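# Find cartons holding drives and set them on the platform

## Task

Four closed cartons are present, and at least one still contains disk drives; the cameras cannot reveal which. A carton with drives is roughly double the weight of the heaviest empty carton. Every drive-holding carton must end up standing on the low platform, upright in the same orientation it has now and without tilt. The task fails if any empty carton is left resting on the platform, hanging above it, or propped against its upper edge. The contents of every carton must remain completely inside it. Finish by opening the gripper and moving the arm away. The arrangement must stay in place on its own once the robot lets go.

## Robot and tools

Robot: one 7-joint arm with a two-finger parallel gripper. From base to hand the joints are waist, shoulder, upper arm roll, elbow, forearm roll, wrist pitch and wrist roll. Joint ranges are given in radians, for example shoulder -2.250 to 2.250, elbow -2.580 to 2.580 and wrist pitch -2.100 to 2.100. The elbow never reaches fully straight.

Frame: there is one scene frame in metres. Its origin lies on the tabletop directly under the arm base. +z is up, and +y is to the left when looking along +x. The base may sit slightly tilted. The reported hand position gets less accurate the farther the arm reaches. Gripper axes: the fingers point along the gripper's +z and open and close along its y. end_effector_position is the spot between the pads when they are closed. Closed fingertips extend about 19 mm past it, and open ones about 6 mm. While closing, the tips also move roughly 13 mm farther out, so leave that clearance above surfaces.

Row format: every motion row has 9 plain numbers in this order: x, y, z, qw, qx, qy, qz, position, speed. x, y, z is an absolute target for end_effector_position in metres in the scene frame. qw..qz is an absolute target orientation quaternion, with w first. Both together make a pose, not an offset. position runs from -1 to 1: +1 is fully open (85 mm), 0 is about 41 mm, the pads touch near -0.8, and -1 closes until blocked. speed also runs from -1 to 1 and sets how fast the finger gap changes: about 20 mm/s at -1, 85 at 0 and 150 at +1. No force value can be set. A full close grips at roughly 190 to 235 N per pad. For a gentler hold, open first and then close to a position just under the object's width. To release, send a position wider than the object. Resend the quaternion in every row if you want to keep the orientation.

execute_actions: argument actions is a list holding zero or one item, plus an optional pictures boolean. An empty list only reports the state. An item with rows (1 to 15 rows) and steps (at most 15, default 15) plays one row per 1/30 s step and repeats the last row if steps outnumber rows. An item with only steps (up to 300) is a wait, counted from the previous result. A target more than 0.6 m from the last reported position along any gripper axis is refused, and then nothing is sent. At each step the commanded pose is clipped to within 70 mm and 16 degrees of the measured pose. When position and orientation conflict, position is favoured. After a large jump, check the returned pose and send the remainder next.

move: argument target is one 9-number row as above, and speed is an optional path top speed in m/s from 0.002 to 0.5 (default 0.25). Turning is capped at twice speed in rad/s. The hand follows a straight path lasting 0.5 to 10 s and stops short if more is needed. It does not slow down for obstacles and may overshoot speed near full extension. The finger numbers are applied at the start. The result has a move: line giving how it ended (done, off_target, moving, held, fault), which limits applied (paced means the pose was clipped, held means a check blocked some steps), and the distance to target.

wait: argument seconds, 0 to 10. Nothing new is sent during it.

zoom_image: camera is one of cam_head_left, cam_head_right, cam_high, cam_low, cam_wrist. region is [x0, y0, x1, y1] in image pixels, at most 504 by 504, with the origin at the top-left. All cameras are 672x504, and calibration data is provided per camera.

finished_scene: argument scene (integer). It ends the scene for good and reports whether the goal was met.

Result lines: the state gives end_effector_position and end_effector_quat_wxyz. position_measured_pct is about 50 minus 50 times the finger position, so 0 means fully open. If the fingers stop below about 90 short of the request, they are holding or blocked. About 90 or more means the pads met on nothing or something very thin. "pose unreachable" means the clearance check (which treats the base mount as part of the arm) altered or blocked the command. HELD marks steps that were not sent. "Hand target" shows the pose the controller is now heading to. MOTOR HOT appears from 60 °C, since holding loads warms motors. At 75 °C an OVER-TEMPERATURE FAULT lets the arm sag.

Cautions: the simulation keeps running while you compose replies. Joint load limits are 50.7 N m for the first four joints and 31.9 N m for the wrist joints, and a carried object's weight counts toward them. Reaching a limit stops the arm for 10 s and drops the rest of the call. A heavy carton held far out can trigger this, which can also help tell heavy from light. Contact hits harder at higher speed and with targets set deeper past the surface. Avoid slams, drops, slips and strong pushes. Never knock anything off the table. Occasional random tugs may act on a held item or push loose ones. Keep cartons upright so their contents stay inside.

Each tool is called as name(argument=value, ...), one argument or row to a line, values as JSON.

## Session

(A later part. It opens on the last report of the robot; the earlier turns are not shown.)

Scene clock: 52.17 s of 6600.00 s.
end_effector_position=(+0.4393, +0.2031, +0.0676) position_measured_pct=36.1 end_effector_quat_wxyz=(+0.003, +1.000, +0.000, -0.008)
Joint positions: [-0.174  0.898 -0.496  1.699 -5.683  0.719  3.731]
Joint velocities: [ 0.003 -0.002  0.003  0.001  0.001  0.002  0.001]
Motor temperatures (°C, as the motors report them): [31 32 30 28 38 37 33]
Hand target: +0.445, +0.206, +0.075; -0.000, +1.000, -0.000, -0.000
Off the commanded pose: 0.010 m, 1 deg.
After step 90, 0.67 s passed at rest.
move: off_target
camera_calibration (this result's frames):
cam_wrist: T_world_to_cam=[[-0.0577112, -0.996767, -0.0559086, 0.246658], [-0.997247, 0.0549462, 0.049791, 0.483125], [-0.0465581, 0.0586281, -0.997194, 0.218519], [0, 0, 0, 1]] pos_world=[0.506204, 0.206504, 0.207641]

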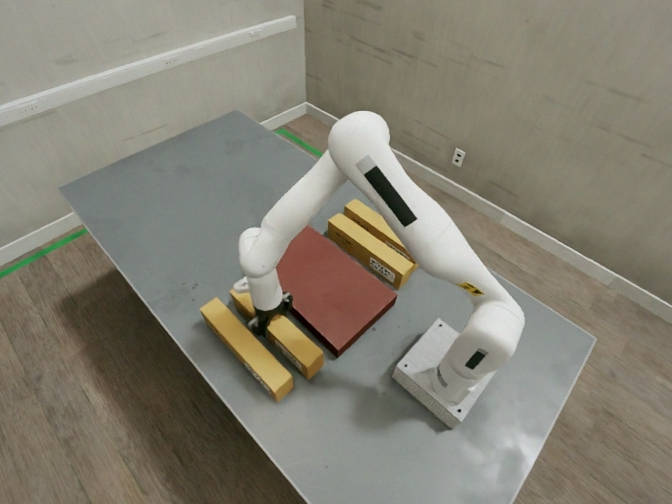

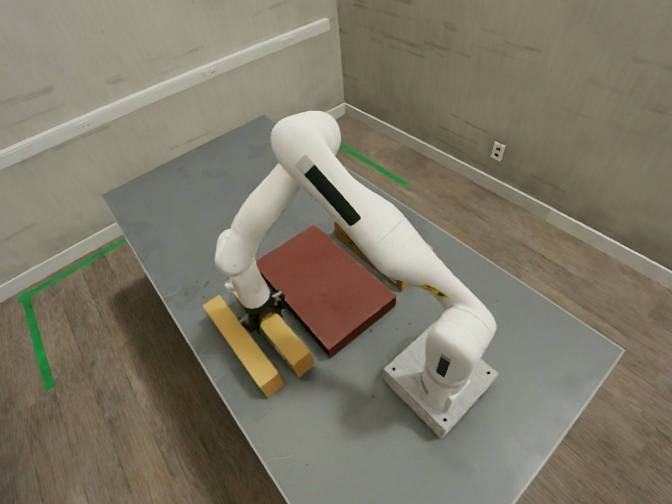

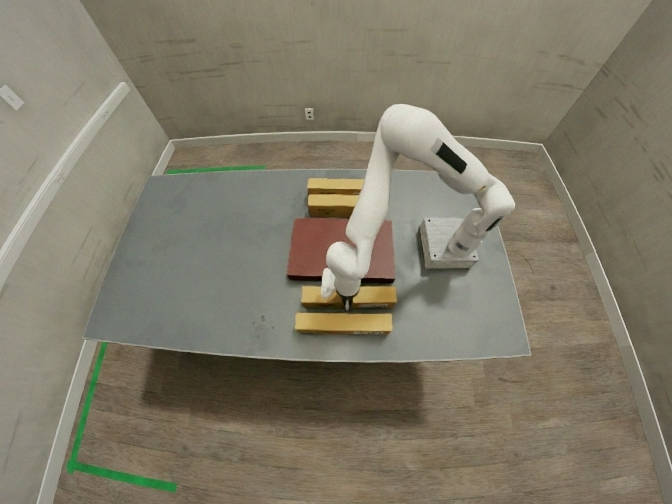

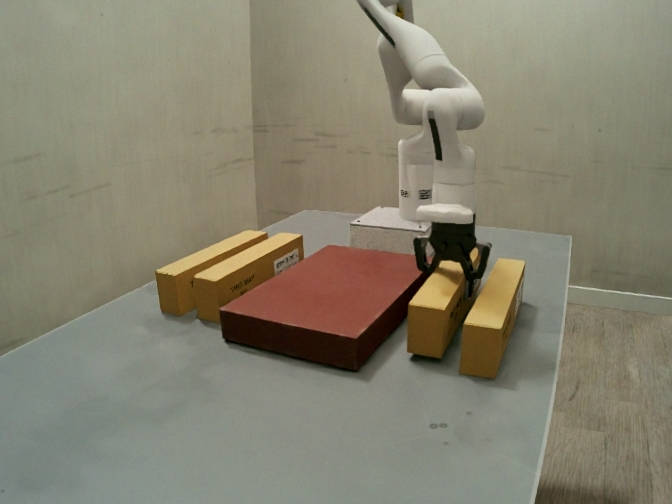

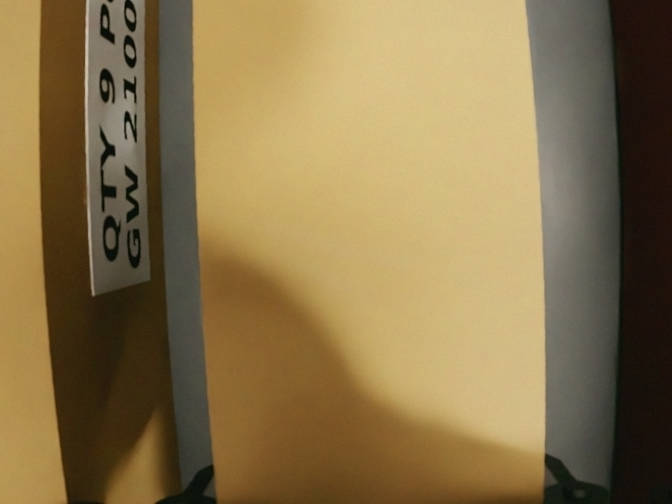

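move(
  target=[0.445,0.2,0.054,0,1,0,0,-1,-0.3],
  speed=0.03,
)

execute_actions(
  actions=[
    {"rows":[[0.445,0.2,0.054,0,1,0,0,0.7,0]],"steps":10},
  ],
  pictures=false,
)

move(
  target=[0.445,0.2,0.105,0,1,0,0,0.7,0],
  speed=0.15,
)

move(
  target=[0.455,0.294,0.105,0,1,0,0,0.7,0],
  speed=0.2,
)

Scene clock: 64.40 s of 6600.00 s.
end_effector_position=(+0.4424, +0.2000, +0.0532) position_measured_pct=36.1 end_effector_quat_wxyz=(+0.001, +1.000, +0.001, -0.002)
Joint positions: [-0.176  0.92  -0.476  1.709 -5.656  0.673  3.718]
Joint velocities: [-0.001  0.001  0.     0.     0.    -0.002  0.001]
Motor temperatures (°C, as the motors report them): [31 33 30 28 38 37 33]
Hand target: +0.445, +0.200, +0.054; +0.000, +1.000, +0.000, +0.000
Off the commanded pose: 0.003 m, 0 deg.
After step 90, 8.50 s passed at rest.
move: done
camera_calibration (this result's frames):
cam_wrist: T_world_to_cam=[[-0.0548228, -0.996595, -0.0615814, 0.241974], [-0.99788, 0.0525179, 0.0384449, 0.488444], [-0.0350799, 0.0635585, -0.997361, 0.198423], [0, 0, 0, 1]] pos_world=[0.507635, 0.202887, 0.194022]

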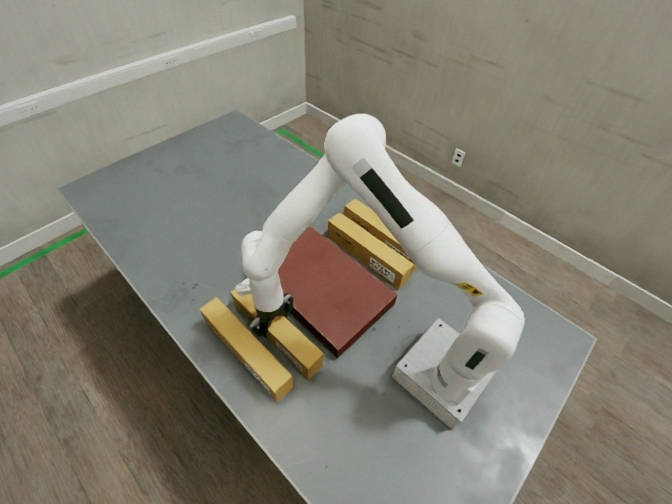

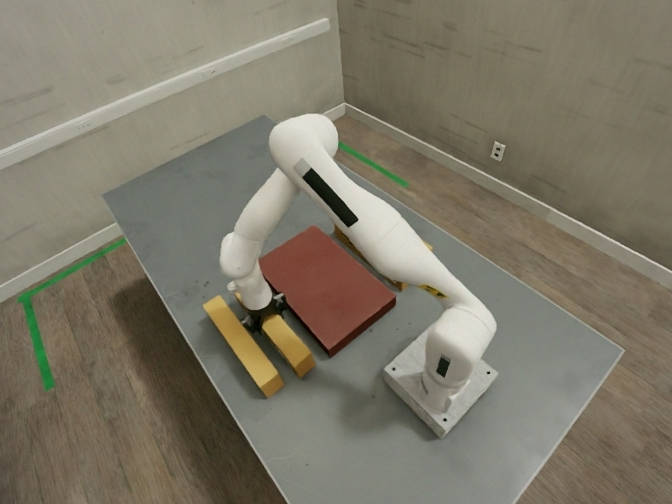

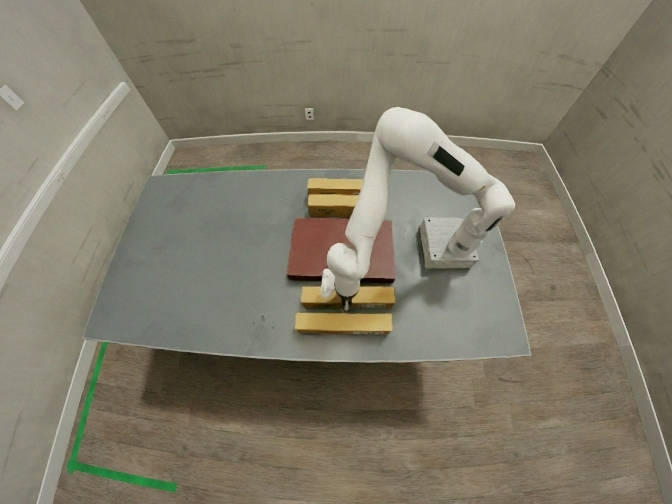

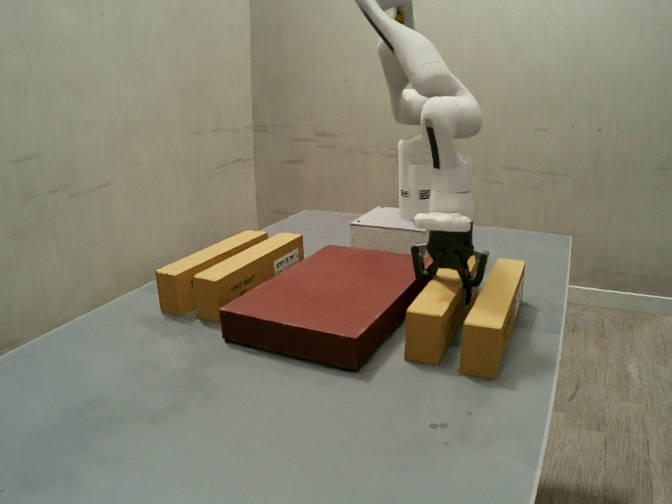

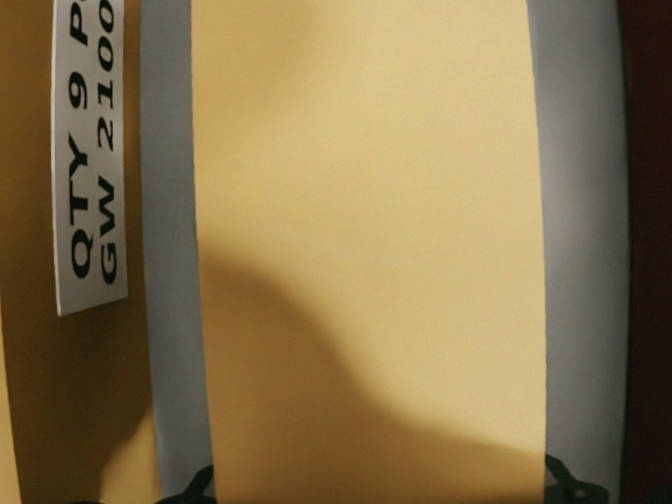

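Scene clock: 64.73 s of 6600.00 s.
end_effector_position=(+0.4449, +0.2000, +0.0539) position_measured_pct=16.3 end_effector_quat_wxyz=(+0.000, +1.000, +0.000, -0.000)
Joint positions: [-0.176  0.92  -0.475  1.706 -5.656  0.672  3.718]
Joint velocities: [ 0.001 -0.002 -0.001 -0.     0.     0.    -0.   ]
Motor temperatures (°C, as the motors report them): [31 33 30 28 38 37 33]
Hand target: +0.445, +0.200, +0.054; +0.000, +1.000, -0.000, -0.000
Off the commanded pose: 0.000 m, 0 deg.
Steps of this call (steps 1 to 10: all 10 steps of this action). Readings (end_effector_position | what the end effector reports):
1: (+0.4424, +0.2000, +0.0532) | position_measured_pct=36.1
2: (+0.4424, +0.2000, +0.0528) | position_measured_pct=36.1
4: (+0.4436, +0.1998, +0.0531) | position_measured_pct=31.3
8: (+0.4448, +0.2000, +0.0538) | position_measured_pct=19.8
10: the state above

Scene clock: 65.73 s of 6600.00 s.
end_effector_position=(+0.4447, +0.2001, +0.1048) position_measured_pct=15.1 end_effector_quat_wxyz=(+0.000, +1.000, +0.000, -0.000)
Joint positions: [-0.142  0.829 -0.532  1.693 -5.718  0.777  3.767]
Joint velocities: [ 0.002 -0.004  0.002  0.    -0.    -0.001  0.   ]
Motor temperatures (°C, as the motors report them): [31 33 30 28 38 37 33]
Hand target: +0.445, +0.200, +0.105; -0.000, +1.000, -0.000, -0.000
Off the commanded pose: 0.000 m, 0 deg.
move: done
camera_calibration (this result's frames):
cam_wrist: T_world_to_cam=[[-0.0566959, -0.996396, -0.0630908, 0.246285], [-0.997911, 0.0545945, 0.0345483, 0.488724], [-0.0309794, 0.0649177, -0.99741, 0.247901], [0, 0, 0, 1]] pos_world=[0.509346, 0.202623, 0.245913]

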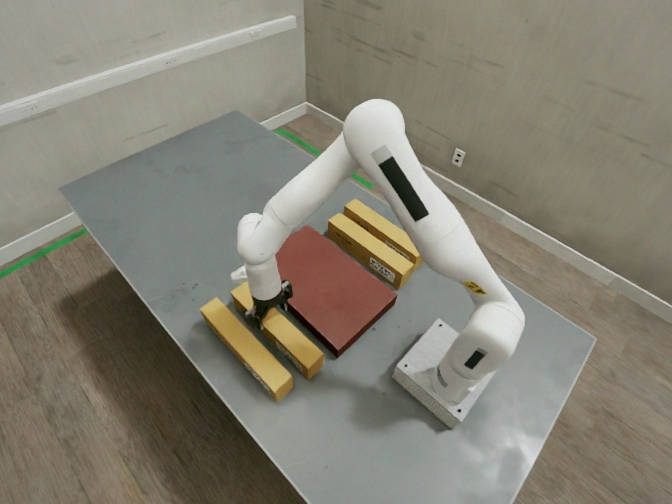

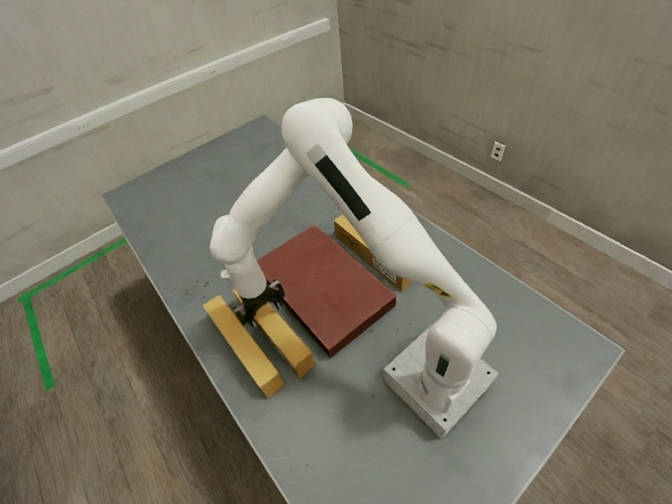

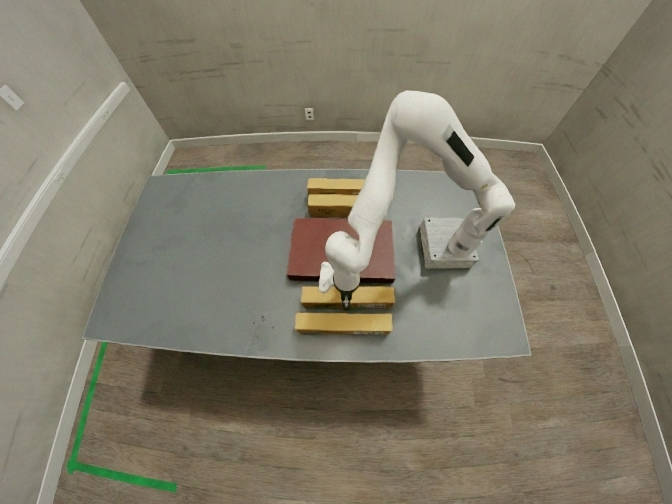

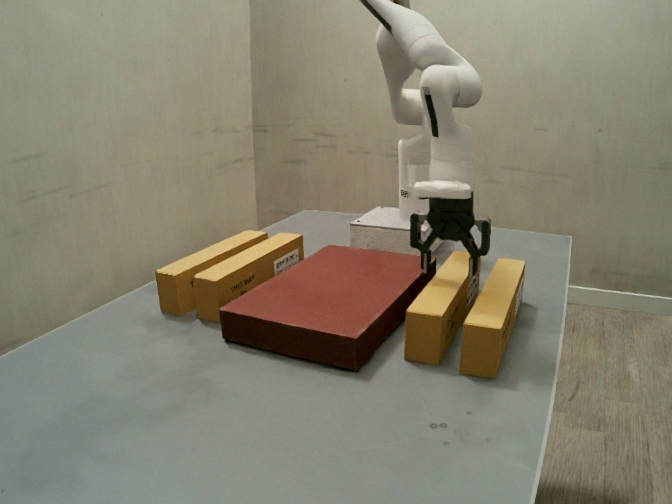

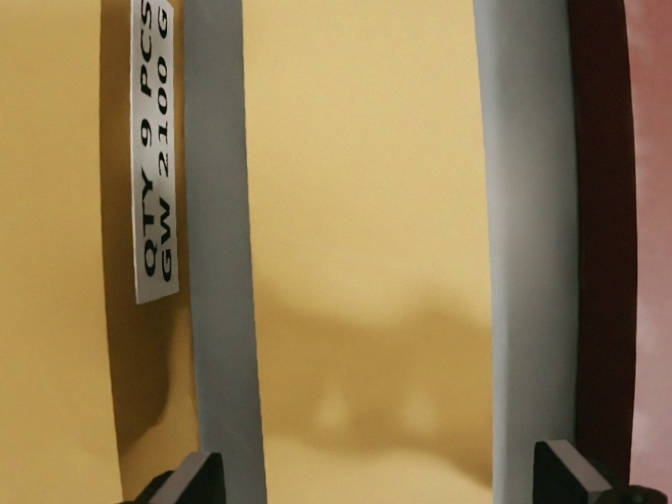

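Scene clock: 66.57 s of 6600.00 s.
end_effector_position=(+0.4550, +0.2938, +0.1055) position_measured_pct=15.1 end_effector_quat_wxyz=(-0.000, +1.000, -0.001, +0.000)
Joint positions: [-0.319  0.912 -0.532  1.484 -5.74   0.894  3.684]
Joint velocities: [-0.01   0.008 -0.003 -0.002  0.002  0.001 -0.002]
Motor temperatures (°C, as the motors report them): [31 33 30 28 38 37 33]
Hand target: +0.455, +0.294, +0.105; -0.000, +1.000, -0.000, -0.000
Off the commanded pose: 0.001 m, 0 deg.
move: done
camera_calibration (this result's frames):
cam_wrist: T_world_to_cam=[[-0.0579646, -0.996273, -0.0638796, 0.340855], [-0.997874, 0.0559096, 0.0335031, 0.49363], [-0.0298068, 0.0656858, -0.997395, 0.242084], [0, 0, 0, 1]] pos_world=[0.519554, 0.296085, 0.246689]

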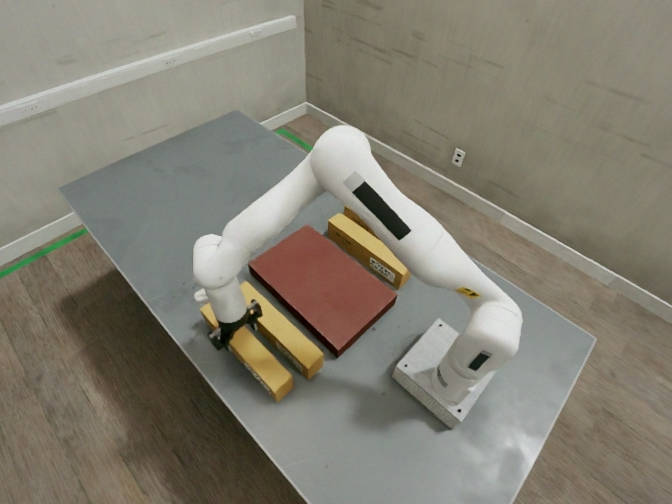

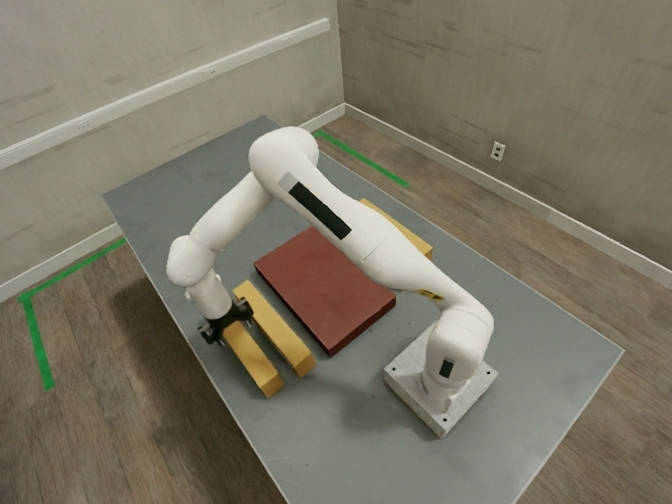

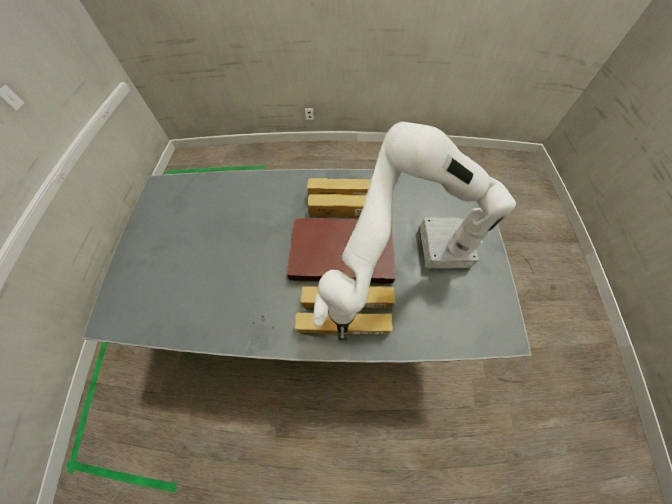

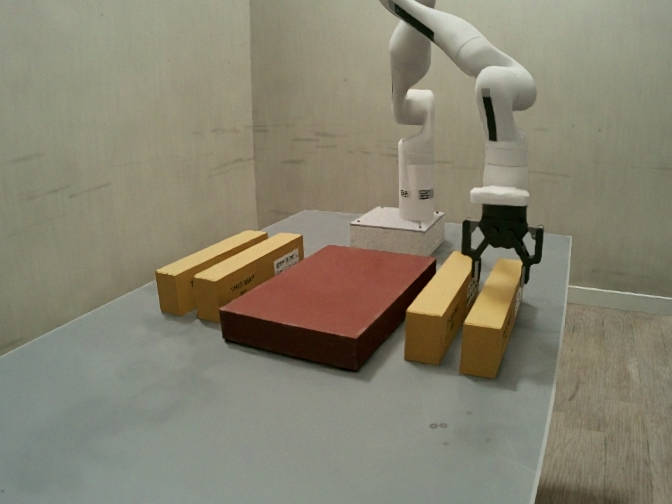

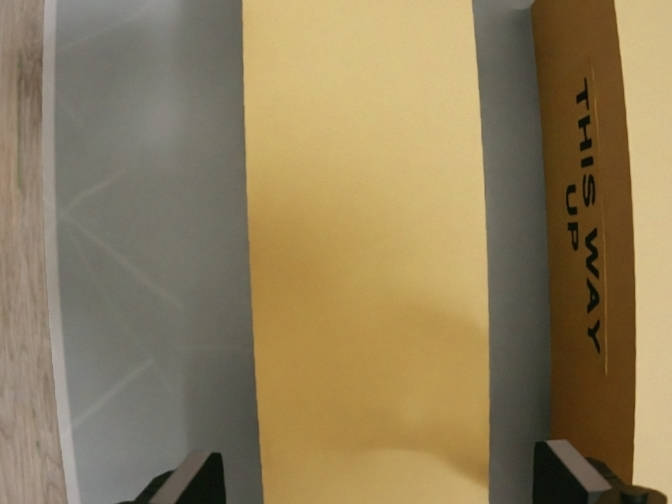

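move(
  target=[0.452,0.295,0.057,0,1,0,0,0.7,0],
  speed=0.1,
)

execute_actions(
  actions=[
    {"rows":[[0.452,0.295,0.057,0,1,0,0,-1,-0.3]],"steps":15},
  ],
  pictures=false,
)

move(
  target=[0.452,0.295,0.085,0,1,0,0,-1,-0.3],
  speed=0.05,
)

Scene clock: 73.80 s of 6600.00 s.
end_effector_position=(+0.4523, +0.2950, +0.0571) position_measured_pct=15.1 end_effector_quat_wxyz=(-0.000, +1.000, -0.000, +0.000)
Joint positions: [-0.343  0.988 -0.493  1.503 -5.696  0.8    3.646]
Joint velocities: [-0.003  0.003 -0.001 -0.    -0.     0.    -0.001]
Motor temperatures (°C, as the motors report them): [31 33 30 28 38 37 33]
Hand target: +0.452, +0.295, +0.057; +0.000, +1.000, +0.000, +0.000
Off the commanded pose: 0.000 m, 0 deg.
After step 90, 3.47 s passed at rest.
move: done
camera_calibration (this result's frames):
cam_wrist: T_world_to_cam=[[-0.0570722, -0.996363, -0.0632789, 0.338404], [-0.997919, 0.0550277, 0.033595, 0.492728], [-0.0299907, 0.0650646, -0.99743, 0.193915], [0, 0, 0, 1]] pos_world=[0.516832, 0.297443, 0.198277]

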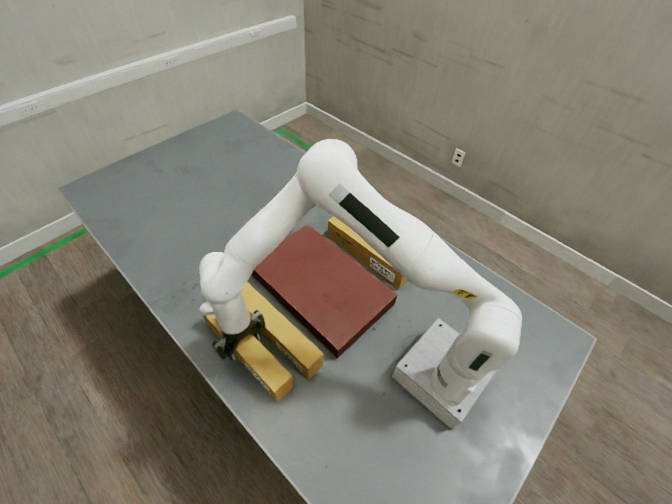

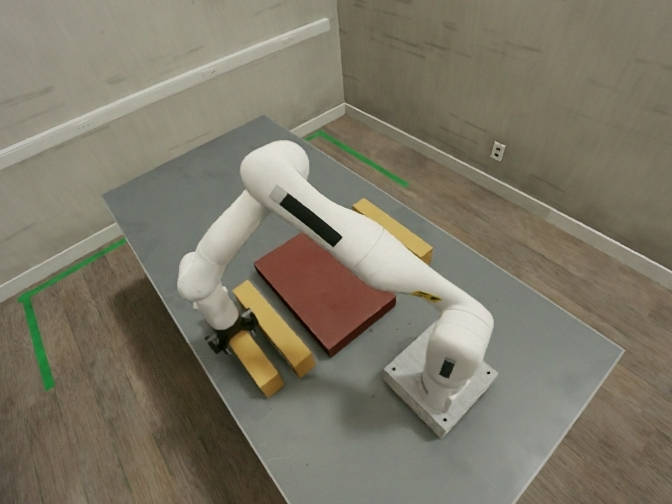

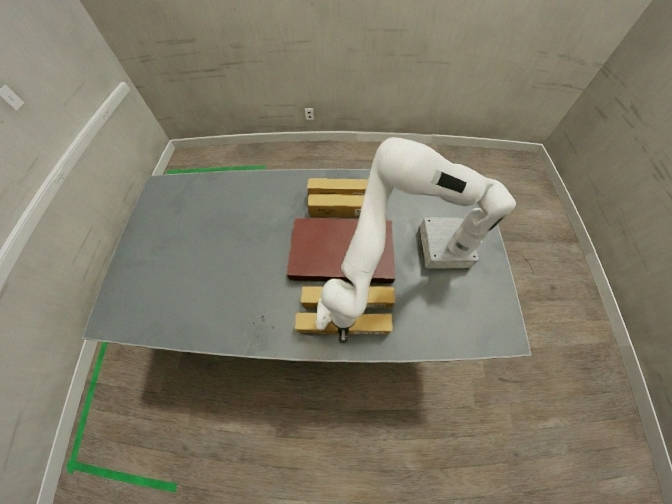

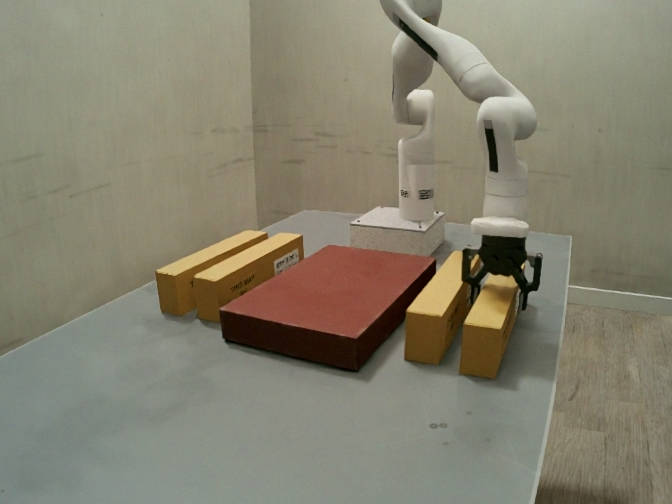

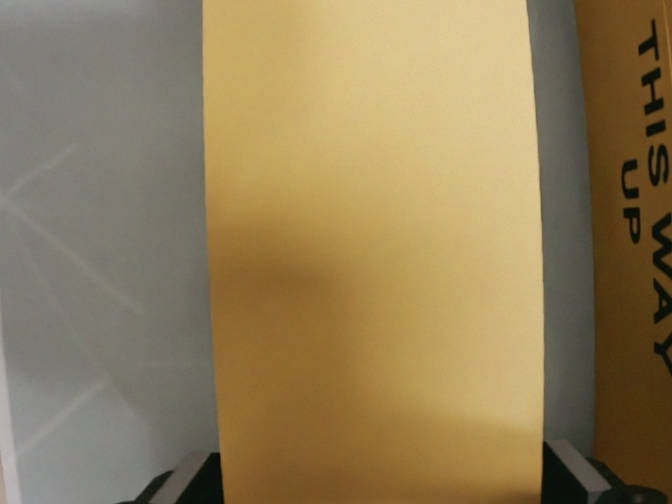

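Scene clock: 74.30 s of 6600.00 s.
end_effector_position=(+0.4520, +0.2947, +0.0575) position_measured_pct=35.7 end_effector_quat_wxyz=(+0.000, +1.000, -0.000, +0.000)
Joint positions: [-0.343  0.987 -0.494  1.503 -5.696  0.801  3.646]
Joint velocities: [ 0.001 -0.001 -0.001  0.001  0.001  0.     0.   ]
Motor temperatures (°C, as the motors report them): [31 33 30 28 38 37 33]
Hand target: +0.452, +0.295, +0.057; +0.000, +1.000, +0.000, -0.000
Off the commanded pose: 0.001 m, 0 deg.
Steps of this call (steps 1 to 15: all 15 steps of this action). Readings (end_effector_position | what the end effector reports):
1: (+0.4522, +0.2950, +0.0571) | position_measured_pct=15.1
2: (+0.4521, +0.2950, +0.0571) | position_measured_pct=15.5
4: (+0.4520, +0.2950, +0.0571) | position_measured_pct=18.7
8: (+0.4520, +0.2950, +0.0570) | position_measured_pct=27.4
15: the state above

Scene clock: 75.33 s of 6600.00 s.
end_effector_position=(+0.4492, +0.2931, +0.0806) position_measured_pct=36.1 end_effector_quat_wxyz=(+0.002, +1.000, +0.000, -0.004)
Joint positions: [-0.332  0.949 -0.514  1.501 -5.721  0.851  3.664]
Joint velocities: [ 0.    -0.001  0.002  0.001  0.001  0.     0.001]
Motor temperatures (°C, as the motors report them): [31 33 30 28 38 37 33]
Hand target: +0.452, +0.295, +0.085; -0.000, +1.000, -0.000, -0.000
Off the commanded pose: 0.006 m, 1 deg.
move: off_target
camera_calibration (this result's frames):
cam_wrist: T_world_to_cam=[[-0.0571403, -0.996685, -0.05791, 0.337527], [-0.997622, 0.0547629, 0.0418423, 0.488263], [-0.0385323, 0.0601631, -0.997445, 0.222672], [0, 0, 0, 1]] pos_world=[0.514968, 0.296273, 0.221219]

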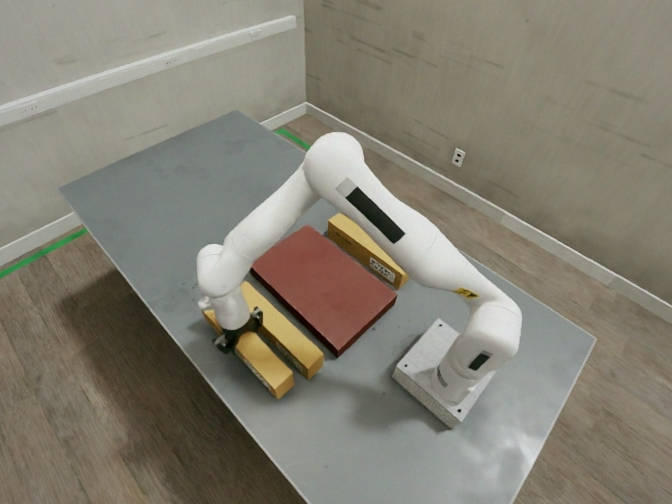

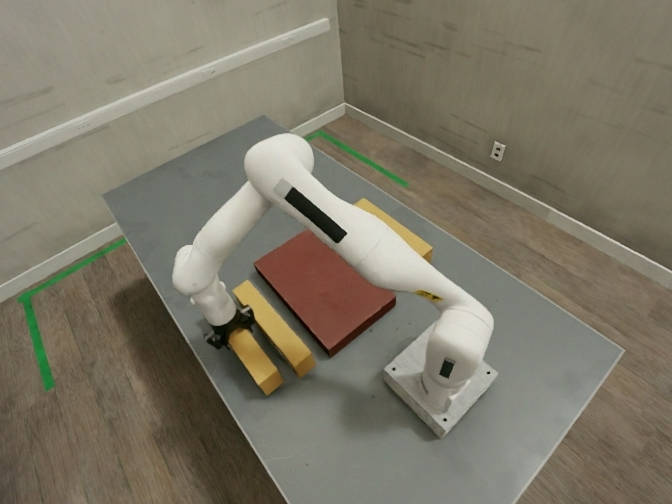

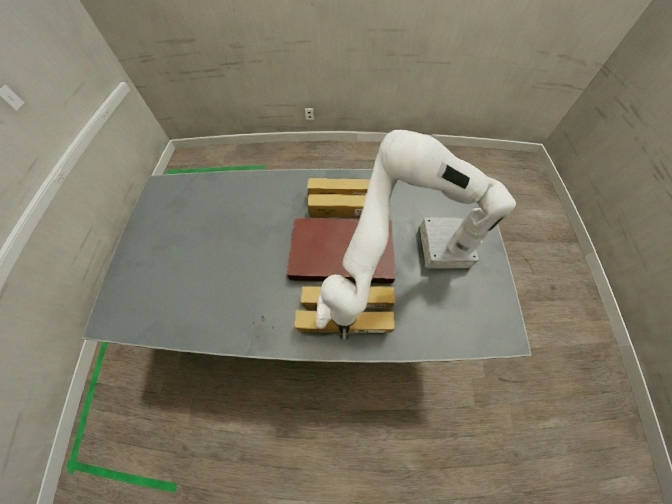

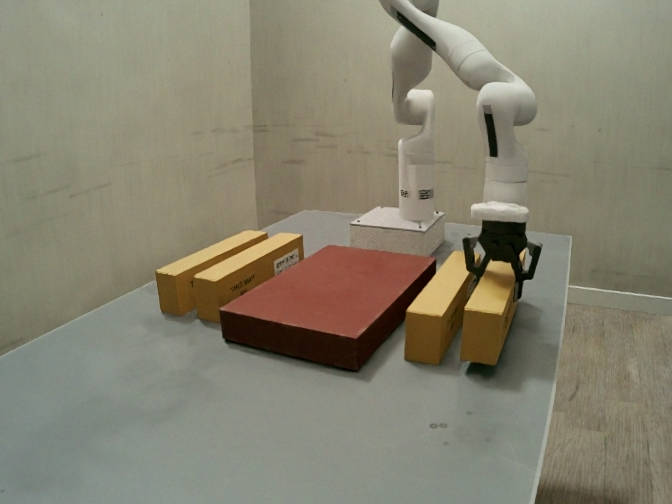

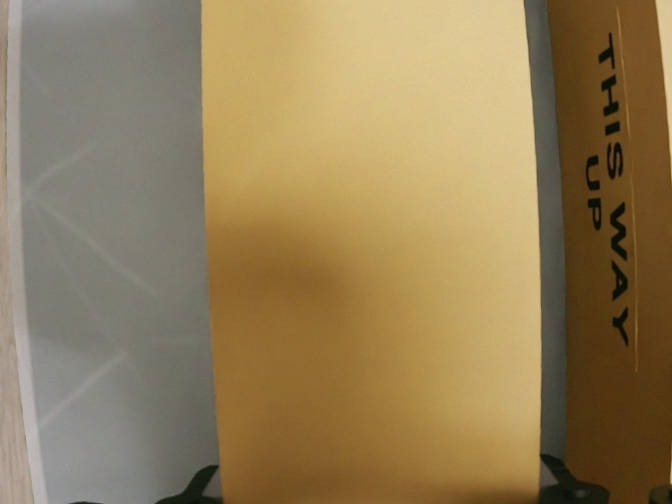

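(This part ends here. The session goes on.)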